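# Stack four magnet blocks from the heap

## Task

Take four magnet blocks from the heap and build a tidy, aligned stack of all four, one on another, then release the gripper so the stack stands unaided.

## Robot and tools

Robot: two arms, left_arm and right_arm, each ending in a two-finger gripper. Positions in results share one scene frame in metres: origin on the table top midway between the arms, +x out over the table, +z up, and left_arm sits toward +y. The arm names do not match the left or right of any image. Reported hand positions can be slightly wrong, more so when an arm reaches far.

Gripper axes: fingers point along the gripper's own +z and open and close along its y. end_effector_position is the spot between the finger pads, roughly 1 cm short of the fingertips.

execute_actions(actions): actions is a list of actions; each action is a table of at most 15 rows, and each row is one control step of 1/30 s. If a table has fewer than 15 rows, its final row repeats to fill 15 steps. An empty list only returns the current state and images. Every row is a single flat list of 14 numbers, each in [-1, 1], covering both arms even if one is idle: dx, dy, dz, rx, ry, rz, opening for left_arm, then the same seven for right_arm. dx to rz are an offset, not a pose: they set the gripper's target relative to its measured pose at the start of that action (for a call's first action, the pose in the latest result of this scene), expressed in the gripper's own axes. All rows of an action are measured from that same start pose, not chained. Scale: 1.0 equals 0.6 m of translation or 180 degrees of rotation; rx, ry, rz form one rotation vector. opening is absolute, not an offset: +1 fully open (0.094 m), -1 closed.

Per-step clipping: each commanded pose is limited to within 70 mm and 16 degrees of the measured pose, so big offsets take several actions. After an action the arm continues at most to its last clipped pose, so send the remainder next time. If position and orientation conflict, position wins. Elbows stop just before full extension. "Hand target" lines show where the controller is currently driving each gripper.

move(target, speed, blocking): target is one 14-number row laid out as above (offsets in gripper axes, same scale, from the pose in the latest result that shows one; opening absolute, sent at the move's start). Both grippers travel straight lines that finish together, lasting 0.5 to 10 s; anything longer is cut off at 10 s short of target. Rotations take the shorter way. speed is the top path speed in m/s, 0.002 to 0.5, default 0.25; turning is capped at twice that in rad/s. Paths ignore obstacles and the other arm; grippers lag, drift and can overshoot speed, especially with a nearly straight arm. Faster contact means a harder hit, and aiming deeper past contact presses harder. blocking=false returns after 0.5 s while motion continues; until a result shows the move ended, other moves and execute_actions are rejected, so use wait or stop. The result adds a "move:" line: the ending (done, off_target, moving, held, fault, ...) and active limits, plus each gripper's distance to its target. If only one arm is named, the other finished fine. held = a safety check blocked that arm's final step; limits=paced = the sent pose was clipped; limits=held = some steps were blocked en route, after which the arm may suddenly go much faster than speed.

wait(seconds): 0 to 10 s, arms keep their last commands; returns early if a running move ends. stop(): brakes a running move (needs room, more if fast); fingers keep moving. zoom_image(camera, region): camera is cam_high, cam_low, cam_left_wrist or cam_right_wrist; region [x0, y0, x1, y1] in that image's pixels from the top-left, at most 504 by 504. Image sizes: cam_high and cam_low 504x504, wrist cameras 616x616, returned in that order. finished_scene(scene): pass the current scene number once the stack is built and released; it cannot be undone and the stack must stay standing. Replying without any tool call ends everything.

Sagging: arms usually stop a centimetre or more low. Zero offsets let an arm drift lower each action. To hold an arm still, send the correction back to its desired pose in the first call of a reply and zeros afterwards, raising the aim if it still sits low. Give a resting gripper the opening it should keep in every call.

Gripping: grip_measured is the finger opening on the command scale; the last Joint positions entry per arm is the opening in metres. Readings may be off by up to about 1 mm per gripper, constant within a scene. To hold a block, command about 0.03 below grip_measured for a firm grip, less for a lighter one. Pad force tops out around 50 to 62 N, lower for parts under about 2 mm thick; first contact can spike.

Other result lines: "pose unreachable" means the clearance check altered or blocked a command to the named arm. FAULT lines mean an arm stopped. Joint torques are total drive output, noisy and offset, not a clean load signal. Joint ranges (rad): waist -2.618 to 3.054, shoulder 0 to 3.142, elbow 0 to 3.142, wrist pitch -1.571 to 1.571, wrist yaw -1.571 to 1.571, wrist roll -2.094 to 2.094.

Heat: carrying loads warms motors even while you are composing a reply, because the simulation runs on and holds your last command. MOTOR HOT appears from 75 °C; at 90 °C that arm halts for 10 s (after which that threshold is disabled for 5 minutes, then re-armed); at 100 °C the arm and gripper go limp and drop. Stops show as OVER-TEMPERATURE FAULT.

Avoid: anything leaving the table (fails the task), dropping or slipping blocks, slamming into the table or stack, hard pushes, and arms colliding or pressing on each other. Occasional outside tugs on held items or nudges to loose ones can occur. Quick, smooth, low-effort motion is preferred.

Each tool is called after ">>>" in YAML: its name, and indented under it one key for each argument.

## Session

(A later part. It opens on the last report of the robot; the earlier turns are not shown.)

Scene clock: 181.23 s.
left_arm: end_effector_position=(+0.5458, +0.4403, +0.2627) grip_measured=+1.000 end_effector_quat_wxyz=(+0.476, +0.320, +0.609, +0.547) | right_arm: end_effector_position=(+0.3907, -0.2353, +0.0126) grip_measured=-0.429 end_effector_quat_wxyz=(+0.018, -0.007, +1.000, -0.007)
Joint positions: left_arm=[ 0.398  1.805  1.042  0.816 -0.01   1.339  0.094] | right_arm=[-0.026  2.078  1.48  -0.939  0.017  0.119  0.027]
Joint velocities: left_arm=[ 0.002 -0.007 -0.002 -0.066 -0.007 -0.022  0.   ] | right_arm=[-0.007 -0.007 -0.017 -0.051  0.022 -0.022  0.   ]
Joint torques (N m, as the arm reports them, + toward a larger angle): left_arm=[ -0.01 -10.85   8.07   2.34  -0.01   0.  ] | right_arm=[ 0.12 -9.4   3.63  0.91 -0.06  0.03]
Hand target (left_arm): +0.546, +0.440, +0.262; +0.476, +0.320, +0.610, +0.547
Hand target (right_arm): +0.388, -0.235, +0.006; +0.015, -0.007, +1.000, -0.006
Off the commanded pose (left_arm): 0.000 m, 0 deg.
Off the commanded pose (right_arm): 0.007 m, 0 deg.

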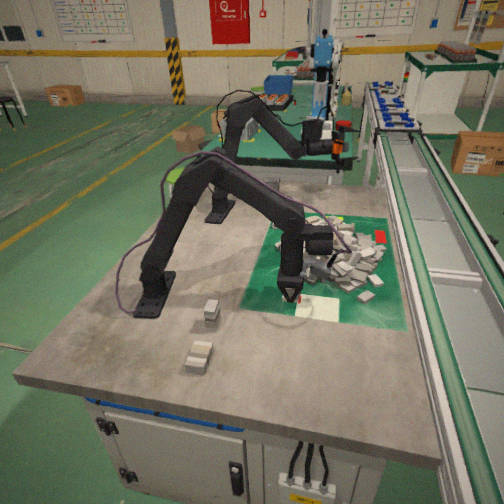

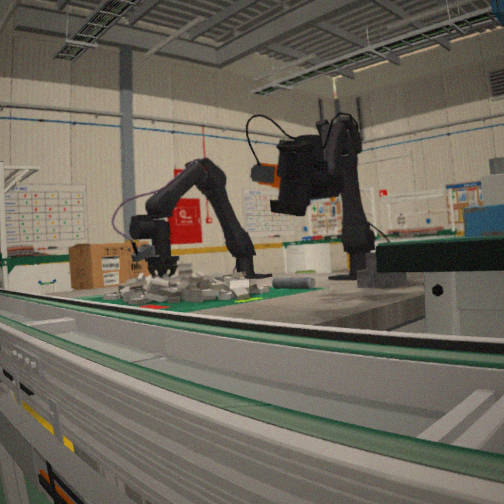

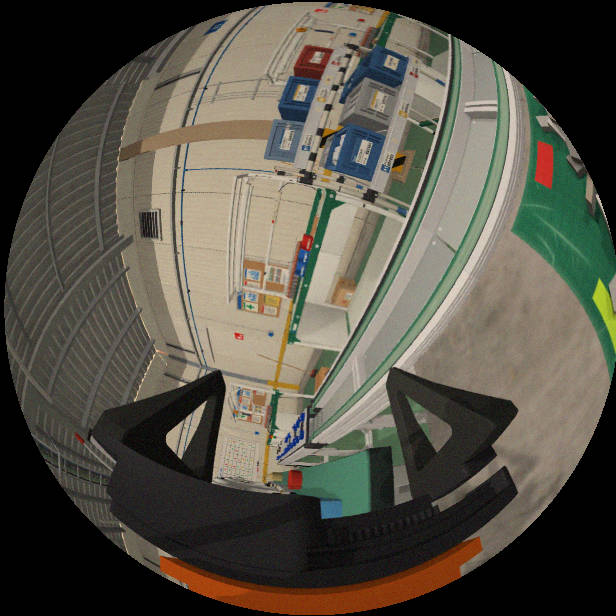

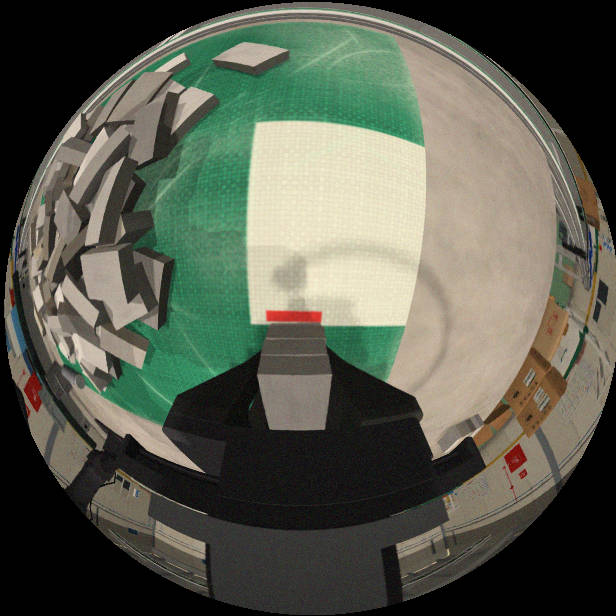

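>>> execute_actions:
  actions:
    - [[0,0,0,0,0,0,1, 0,0,0,0,0,0,-0.43],[0,0,0,0,0,0,1, 0,0,0,0,0,0,-0.4],[0,0,0,0,0,0,1, 0,0,0,0,0,0,-0.3],[0,0,0,0,0,0,1, 0,0,0,0,0,0,-0.1],[0,0,0,0,0,0,1, 0,0,0,0,0.004,0,0.2],[0,0,0,0,0,0,1, 0,0,0,0,0.008,0,0.5],[0,0,0,0,0,0,1, 0,0,-0.004,0,0.014,0,0.7]]

>>> move:
  target: [0,0,0,0,0,0,1, 0,0,-0.004,0,0,0.505,0.7]
  speed: 0.5

>>> zoom_image:
  camera: "cam_right_wrist"
  region: [170, 240, 430, 460]

Scene clock: 183.50 s.
left_arm: end_effector_position=(+0.5457, +0.4403, +0.2631) grip_measured=+1.000 end_effector_quat_wxyz=(+0.477, +0.320, +0.609, +0.548) | right_arm: end_effector_position=(+0.3885, -0.2359, +0.0144) grip_measured=+0.698 end_effector_quat_wxyz=(+0.002, -0.007, +1.000, -0.009)
Joint positions: left_arm=[ 0.398  1.805  1.042  0.818 -0.01   1.339  0.094] | right_arm=[-0.026  2.096  1.516 -0.99   0.019  0.119  0.08 ]
Joint velocities: left_arm=[ 0.007  0.002 -0.007 -0.037 -0.022  0.037  0.   ] | right_arm=[-0.002  0.012  0.002 -0.081  0.007 -0.051 -0.   ]
Joint torques (N m, as the arm reports them, + toward a larger angle): left_arm=[ -0.02 -10.85   8.08   2.33  -0.01   0.  ] | right_arm=[-0.29 -8.64  7.48  0.48 -0.08 -0.02]
Hand target (left_arm): +0.546, +0.440, +0.263; +0.476, +0.320, +0.609, +0.547
Hand target (right_arm): +0.391, -0.235, +0.015; -0.004, -0.007, +1.000, -0.007
Off the commanded pose (left_arm): 0.000 m, 0 deg.
Off the commanded pose (right_arm): 0.002 m, 1 deg.

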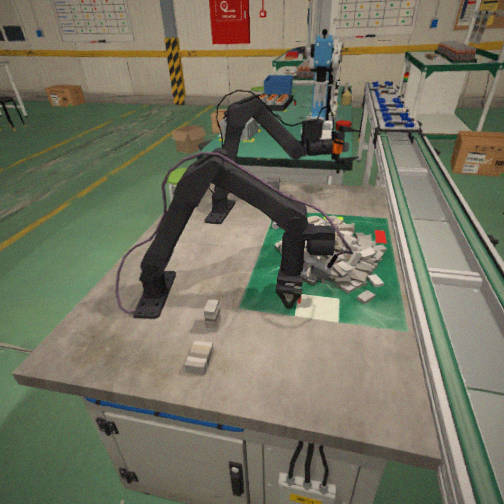

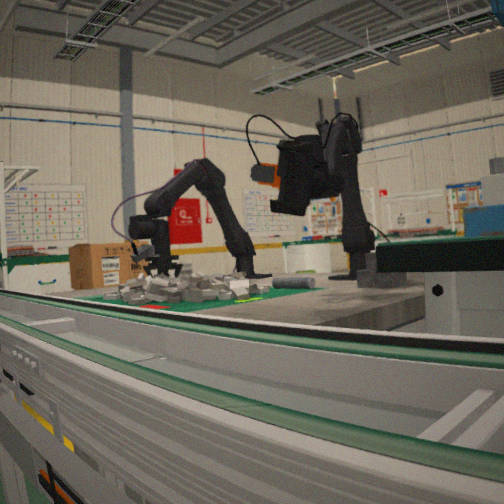

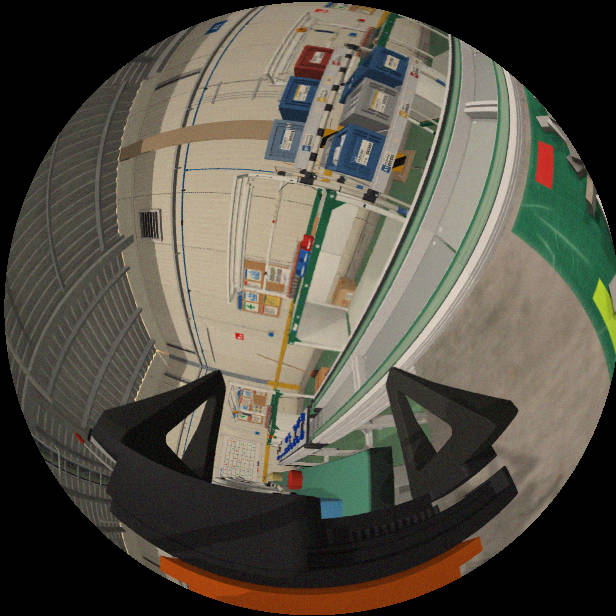

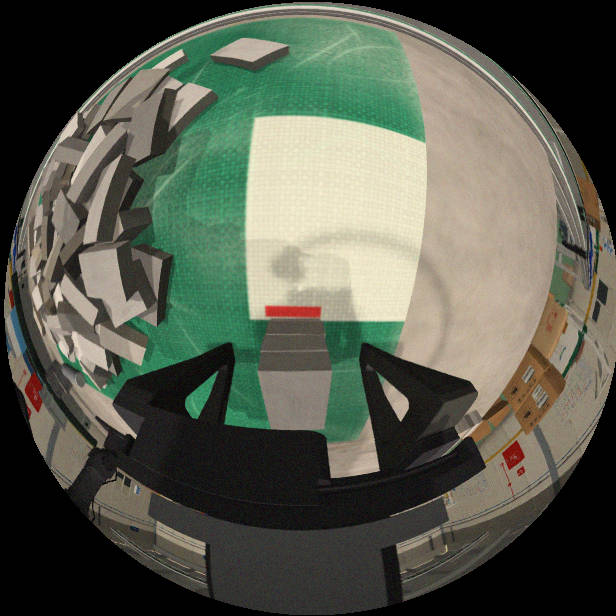

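Scene clock: 185.83 s.
left_arm: end_effector_position=(+0.5457, +0.4403, +0.2637) grip_measured=+1.000 end_effector_quat_wxyz=(+0.477, +0.319, +0.608, +0.548) | right_arm: end_effector_position=(+0.3883, -0.2359, +0.0144) grip_measured=+0.698 end_effector_quat_wxyz=(+0.008, +0.703, +0.711, -0.006)
Joint positions: left_arm=[ 0.398  1.805  1.042  0.82  -0.01   1.339  0.094] | right_arm=[-0.026  2.096  1.516 -0.991  0.019  1.693  0.08 ]
Joint velocities: left_arm=[ 0.002  0.017  0.012 -0.022  0.007  0.022  0.   ] | right_arm=[ 0.007 -0.007 -0.022  0.022  0.007 -0.066 -0.   ]
Joint torques (N m, as the arm reports them, + toward a larger angle): left_arm=[ -0.01 -10.84   8.07   2.32   0.     0.  ] | right_arm=[ 0.   -9.91  5.76  0.52 -0.01  0.11]
Hand target (left_arm): +0.546, +0.440, +0.263; +0.477, +0.320, +0.608, +0.548
Hand target (right_arm): +0.389, -0.236, +0.017; +0.008, +0.708, +0.707, -0.005
Off the commanded pose (left_arm): 0.001 m, 0 deg.
Off the commanded pose (right_arm): 0.002 m, 1 deg.
move: done

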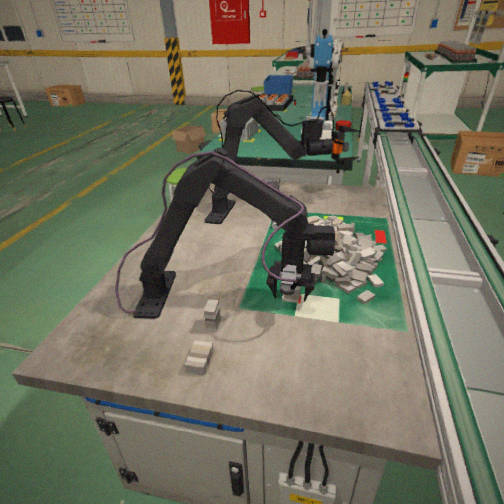

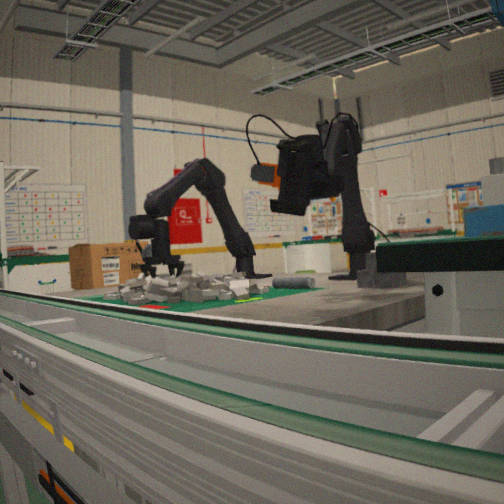

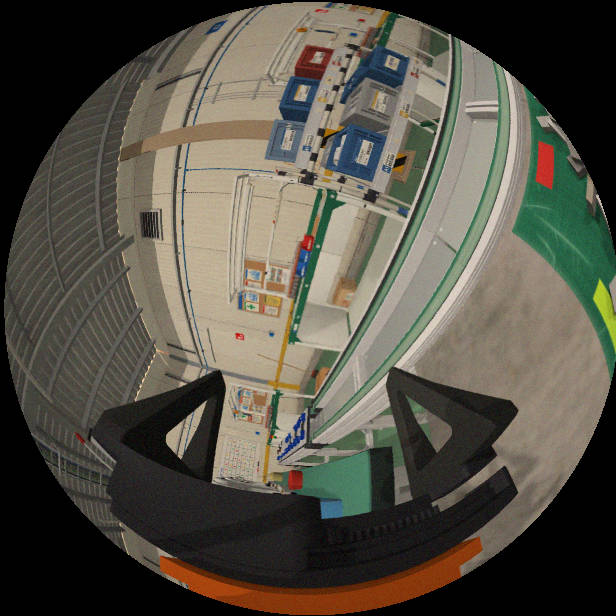

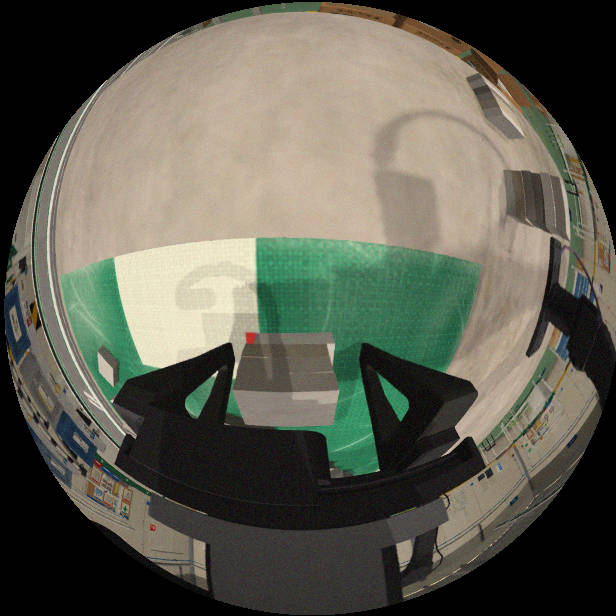

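Region (170, 240, 430, 460) of cam_right_wrist's 616x616 image, scaled by 1.938, with more detail than that image has; it fills the top 426 rows of this view, and the rest is white.

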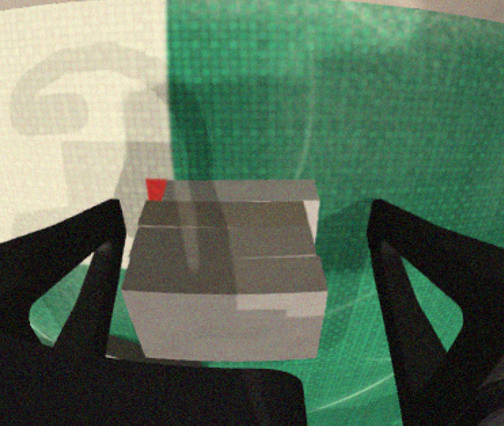

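>>> execute_actions:
  actions:
    - [[0,0,0,0,0,0,1, 0,0.008,0,0,0,0,0.6],[0,0,0,0,0,0,1, 0,0.012,0,0,0,0,0.52],[0,0,0,0,0,0,1, 0,0.014,0,0,0,0,0.46],[0,0,0,0,0,0,1, 0,0.014,0,0,0,0,0.41],[0,0,0,0,0,0,1, 0,0.014,0,0,0,0,0.37],[0,0,0,0,0,0,1, 0,0.014,0,0,0,0,0.33],[0,0,0,0,0,0,1, 0,0.014,0,0,0,0,0.29],[0,0,0,0,0,0,1, 0,0.014,0,0,0,0,0.26],[0,0,0,0,0,0,1, 0,0.014,0,0,0,0,0.23],[0,0,0,0,0,0,1, 0,0.014,0,0,0,0,0.20],[0,0,0,0,0,0,1, 0,0.014,0,0,0,0,0.17],[0,0,0,0,0,0,1, 0,0.014,0,0,0,0,0.14],[0,0,0,0,0,0,1, 0,0.014,0,0,0,0,0.12],[0,0,0,0,0,0,1, 0,0.014,0,0,0,0,0.10]]

>>> zoom_image:
  camera: "cam_right_wrist"
  region: [170, 240, 430, 460]

Scene clock: 188.43 s.
left_arm: end_effector_position=(+0.5457, +0.4403, +0.2642) grip_measured=+1.000 end_effector_quat_wxyz=(+0.478, +0.319, +0.607, +0.549) | right_arm: end_effector_position=(+0.3923, -0.2354, +0.0140) grip_measured=+0.105 end_effector_quat_wxyz=(+0.008, +0.704, +0.710, -0.005)
Joint positions: left_arm=[ 0.398  1.805  1.042  0.822 -0.01   1.339  0.094] | right_arm=[-0.026  2.11   1.535 -0.994  0.019  1.696  0.052]
Joint velocities: left_arm=[ 0.002  0.007  0.012  0.051 -0.037 -0.007  0.   ] | right_arm=[-0.012 -0.002  0.007 -0.007 -0.051 -0.022 -0.005]
Joint torques (N m, as the arm reports them, + toward a larger angle): left_arm=[  0.   -10.84   8.08   2.33  -0.01   0.  ] | right_arm=[-0.24 -8.59  7.3   0.44 -0.03 -0.04]
Hand target (left_arm): +0.546, +0.440, +0.264; +0.477, +0.319, +0.608, +0.548
Hand target (right_arm): +0.397, -0.236, +0.014; +0.008, +0.703, +0.711, -0.006
Off the commanded pose (left_arm): 0.000 m, 0 deg.
Off the commanded pose (right_arm): 0.004 m, 0 deg.

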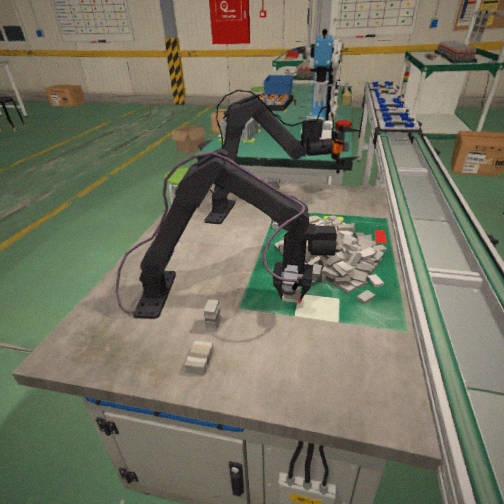

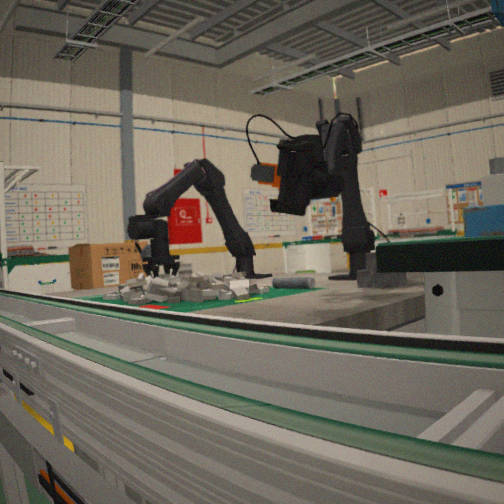

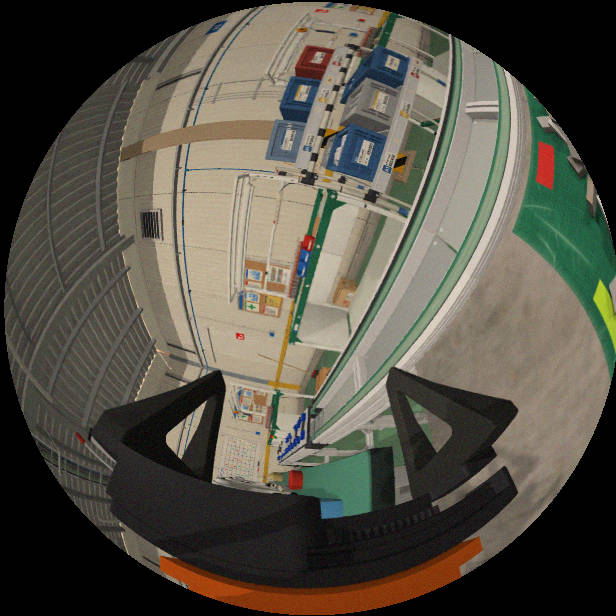

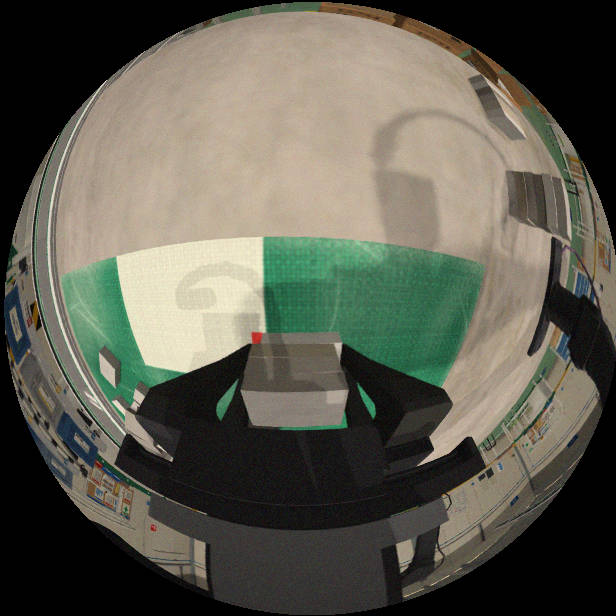

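Region (170, 240, 430, 460) of cam_right_wrist's 616x616 image, scaled by 1.938, with more detail than that image has; it fills the top 426 rows of this view, and the rest is white.

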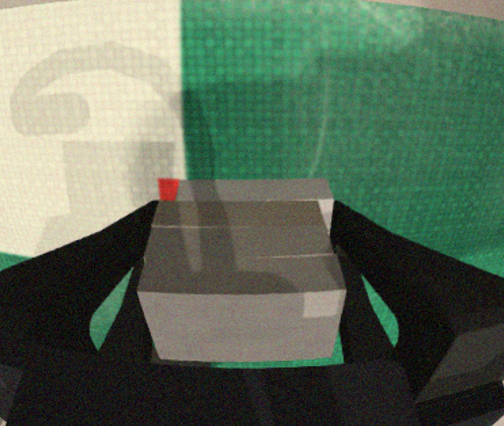

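>>> execute_actions:
  actions:
    - [[0,0,0,0,0,0,1, 0,0,0,0,0,0,0.08],[0,0,0,0,0,0,1, 0,0,0,0,0,0,0.06],[0,0,0,0,0,0,1, 0,0,0,0,0,0,0.04],[0,0,0,0,0,0,1, 0,0,0,0,0,0,0.02],[0,0,0,0,0,0,1, 0,0,0,0,0,0,0.0],[0,0,0,0,0,0,1, 0,0,0,0,0,0,-0.02],[0,0,0,0,0,0,1, 0,0,0,0,0,0,-0.04],[0,0,0,0,0,0,1, 0,0,0,0,0,0,-0.06],[0,0,0,0,0,0,1, 0,0,0,0,0,0,-0.08],[0,0,0,0,0,0,1, 0,0,0,0,0,0,-0.10],[0,0,0,0,0,0,1, 0,0,0,0,0,0,-0.12],[0,0,0,0,0,0,1, 0,0,0,0,0,0,-0.14]]

>>> zoom_image:
  camera: "cam_right_wrist"
  region: [170, 240, 430, 460]

Scene clock: 190.60 s.
left_arm: end_effector_position=(+0.5457, +0.4403, +0.2646) grip_measured=+1.000 end_effector_quat_wxyz=(+0.478, +0.319, +0.607, +0.549) | right_arm: end_effector_position=(+0.3904, -0.2354, +0.0140) grip_measured=-0.074 end_effector_quat_wxyz=(+0.005, +0.704, +0.710, -0.008)
Joint positions: left_arm=[ 0.398  1.805  1.042  0.824 -0.01   1.339  0.094] | right_arm=[-0.026  2.11   1.535 -1.002  0.018  1.696  0.044]
Joint velocities: left_arm=[ 0.007 -0.017  0.002 -0.007  0.007 -0.066  0.   ] | right_arm=[ 0.002 -0.007  0.002  0.007  0.022  0.007 -0.   ]
Joint torques (N m, as the arm reports them, + toward a larger angle): left_arm=[ -0.01 -10.84   8.07   2.33  -0.01   0.  ] | right_arm=[ 0.02 -9.68  5.44  0.62 -0.01  0.01]
Hand target (left_arm): +0.546, +0.440, +0.264; +0.478, +0.319, +0.607, +0.549
Hand target (right_arm): +0.392, -0.235, +0.014; +0.008, +0.704, +0.710, -0.005
Off the commanded pose (left_arm): 0.000 m, 0 deg.
Off the commanded pose (right_arm): 0.002 m, 0 deg.

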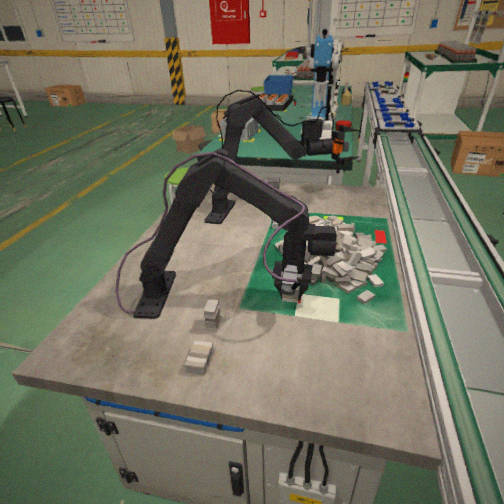

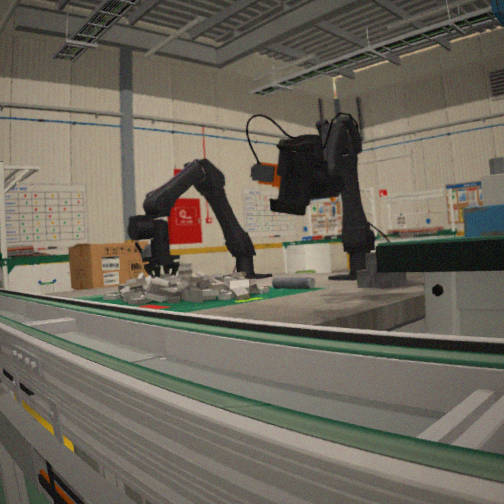

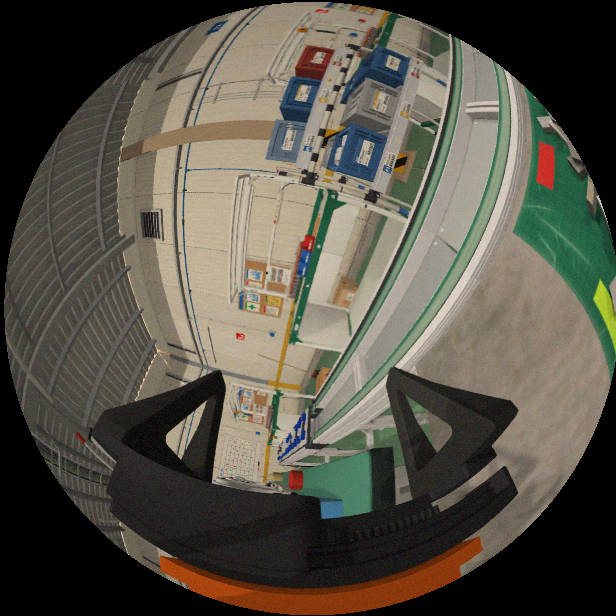

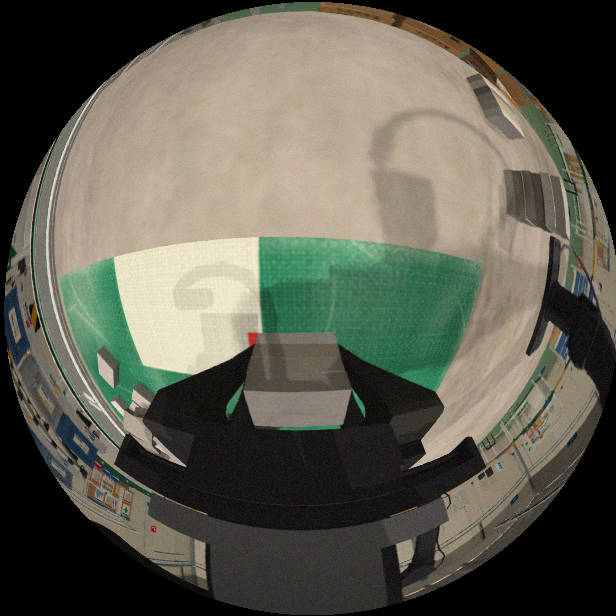

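Region (170, 240, 430, 460) of cam_right_wrist's 616x616 image, scaled by 1.938, with more detail than that image has; it fills the top 426 rows of this view, and the rest is white.

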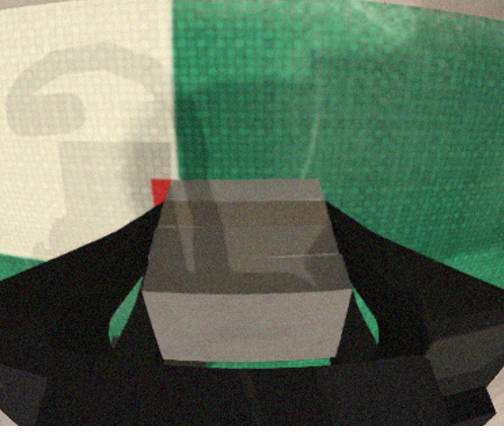

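Aligned. Open and lift.

>>> execute_actions:
  actions:
    - [[0,0,0,0,0,0,1, 0,0,0,0,0,0,-0.07],[0,0,0,0,0,0,1, 0,0,0,0,0,0,-0.04],[0,0,0,0,0,0,1, 0,0,0,0,0,0,0.05],[0,0,0,0,0,0,1, 0,0,0,0,0,0,0.2],[0,0,0,0,0,0,1, 0,0,0,0,0,0,0.4],[0,0,0,0,0,0,1, 0,0,0,0,0,0,0.5]]

>>> move:
  target: [0,0,0,0,0,0,1, 0,0,-0.13,0,0,0,0.5]
  speed: 0.15

>>> zoom_image:
  camera: "cam_right_wrist"
  region: [200, 200, 400, 400]

Scene clock: 191.93 s.
left_arm: end_effector_position=(+0.5456, +0.4403, +0.2651) grip_measured=+1.000 end_effector_quat_wxyz=(+0.479, +0.318, +0.606, +0.550) | right_arm: end_effector_position=(+0.3904, -0.2354, +0.0140) grip_measured=+0.498 end_effector_quat_wxyz=(+0.005, +0.704, +0.710, -0.008)
Joint positions: left_arm=[ 0.398  1.805  1.042  0.826 -0.01   1.339  0.094] | right_arm=[-0.026  2.11   1.535 -1.002  0.018  1.696  0.07 ]
Joint velocities: left_arm=[-0.012 -0.007 -0.002 -0.007 -0.037 -0.022  0.   ] | right_arm=[-0.022  0.002 -0.002 -0.022  0.051  0.007 -0.   ]
Joint torques (N m, as the arm reports them, + toward a larger angle): left_arm=[ -0.02 -10.84   8.07   2.32  -0.01   0.  ] | right_arm=[ 0.06 -9.96  5.41  0.56 -0.03  0.02]
Hand target (left_arm): +0.546, +0.440, +0.265; +0.478, +0.319, +0.607, +0.549
Hand target (right_arm): +0.390, -0.235, +0.014; +0.005, +0.704, +0.710, -0.008
Off the commanded pose (left_arm): 0.000 m, 0 deg.
Off the commanded pose (right_arm): 0.000 m, 0 deg.

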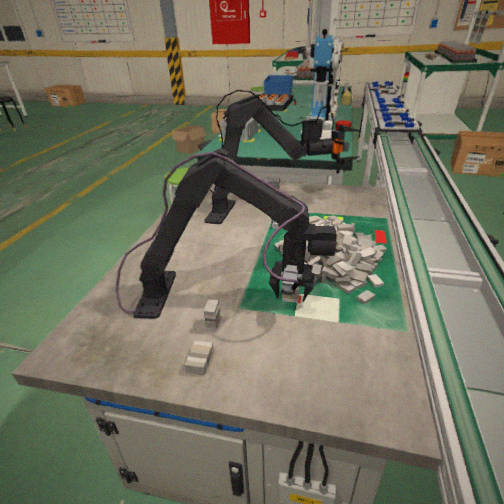

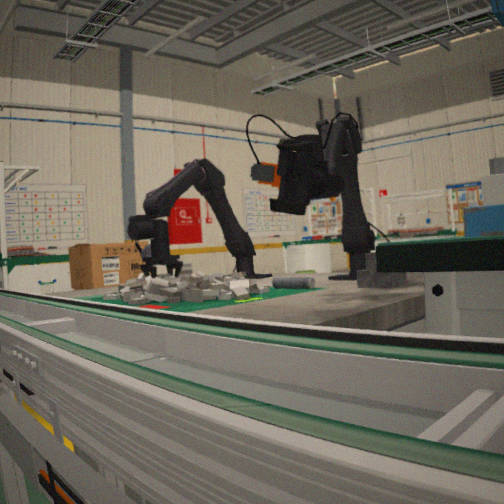

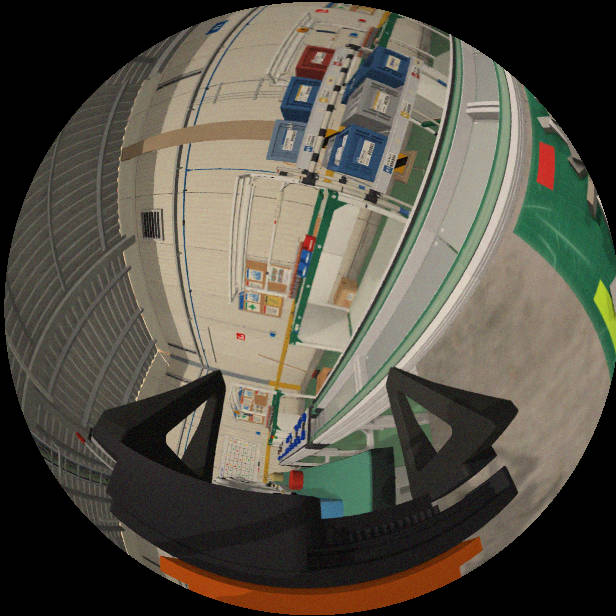

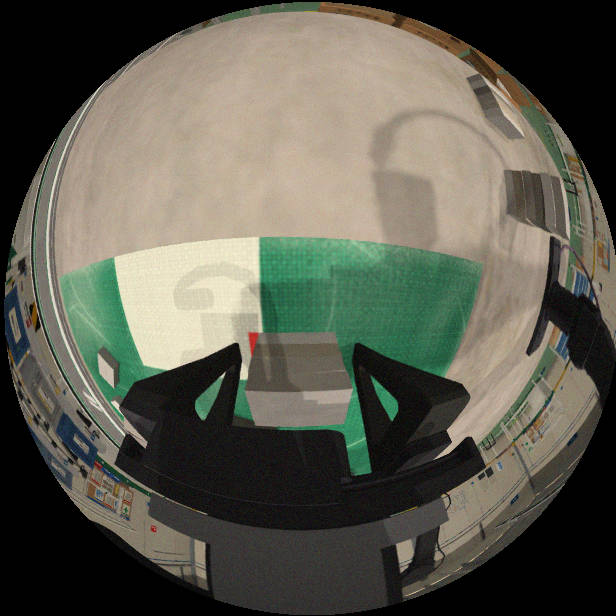

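Scene clock: 193.10 s.
left_arm: end_effector_position=(+0.5456, +0.4402, +0.2656) grip_measured=+1.000 end_effector_quat_wxyz=(+0.479, +0.318, +0.605, +0.550) | right_arm: end_effector_position=(+0.3896, -0.2355, +0.0834) grip_measured=+0.498 end_effector_quat_wxyz=(+0.002, +0.704, +0.710, -0.012)
Joint positions: left_arm=[ 0.398  1.805  1.042  0.828 -0.01   1.339  0.094] | right_arm=[-0.026  2.061  1.742 -1.269  0.018  1.696  0.07 ]
Joint velocities: left_arm=[ 0.007  0.012  0.002 -0.037 -0.022 -0.051  0.   ] | right_arm=[-0.032  0.002  0.012 -0.051 -0.037  0.037  0.   ]
Joint torques (N m, as the arm reports them, + toward a larger angle): left_arm=[ -0.02 -10.84   8.07   2.32  -0.01   0.  ] | right_arm=[  0.17 -10.17   7.33   0.35  -0.05   0.04]
Hand target (left_arm): +0.546, +0.440, +0.265; +0.479, +0.318, +0.606, +0.550
Hand target (right_arm): +0.391, -0.234, +0.092; +0.005, +0.704, +0.710, -0.008
Off the commanded pose (left_arm): 0.000 m, 0 deg.
Off the commanded pose (right_arm): 0.009 m, 1 deg.
move: done

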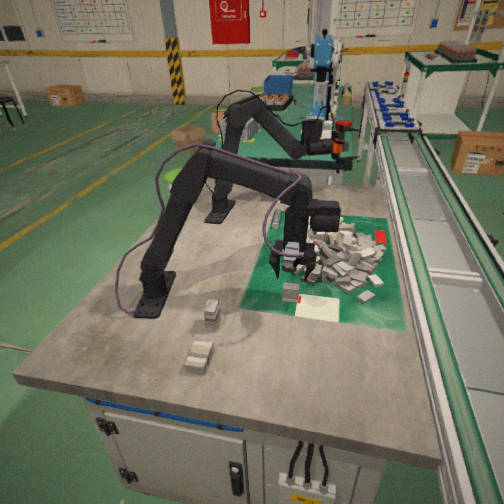

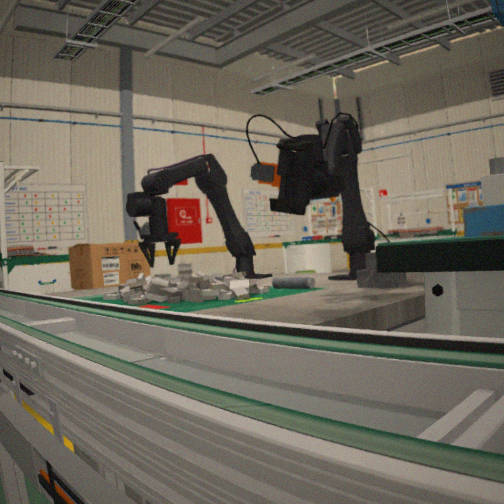

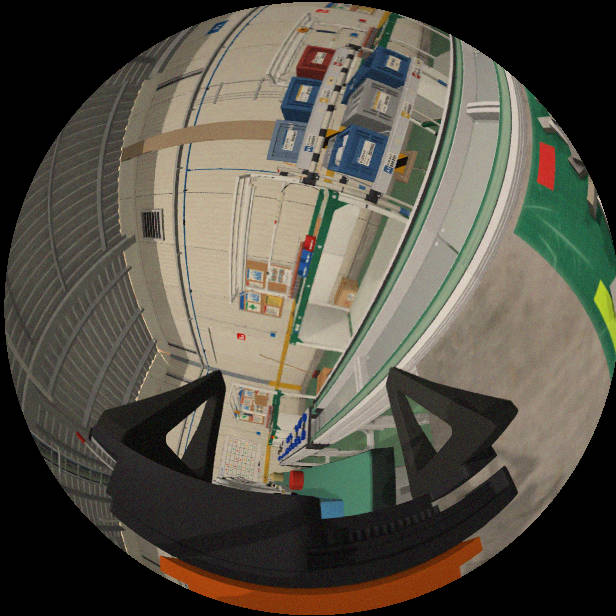

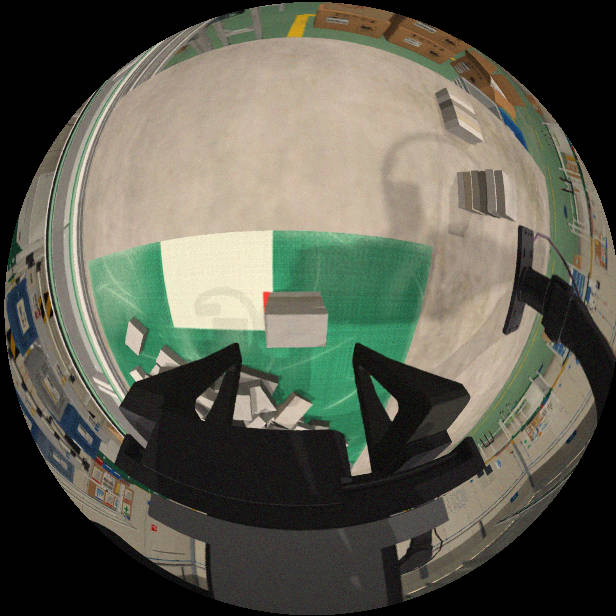

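Region (200, 200, 400, 400) of cam_right_wrist's 616x616 image, scaled by 2.520, with more detail than that image has.

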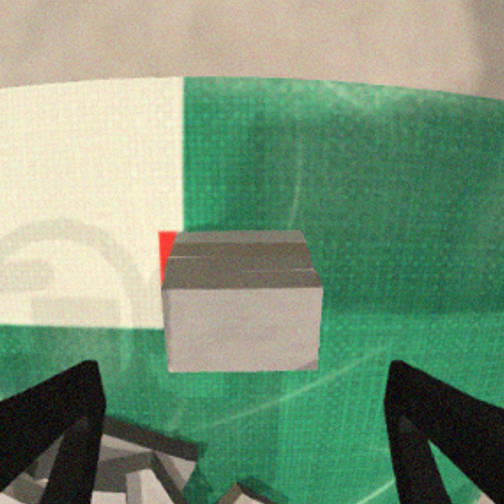

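>>> finished_scene:
  scene: 1

The scene is finished: the task was done.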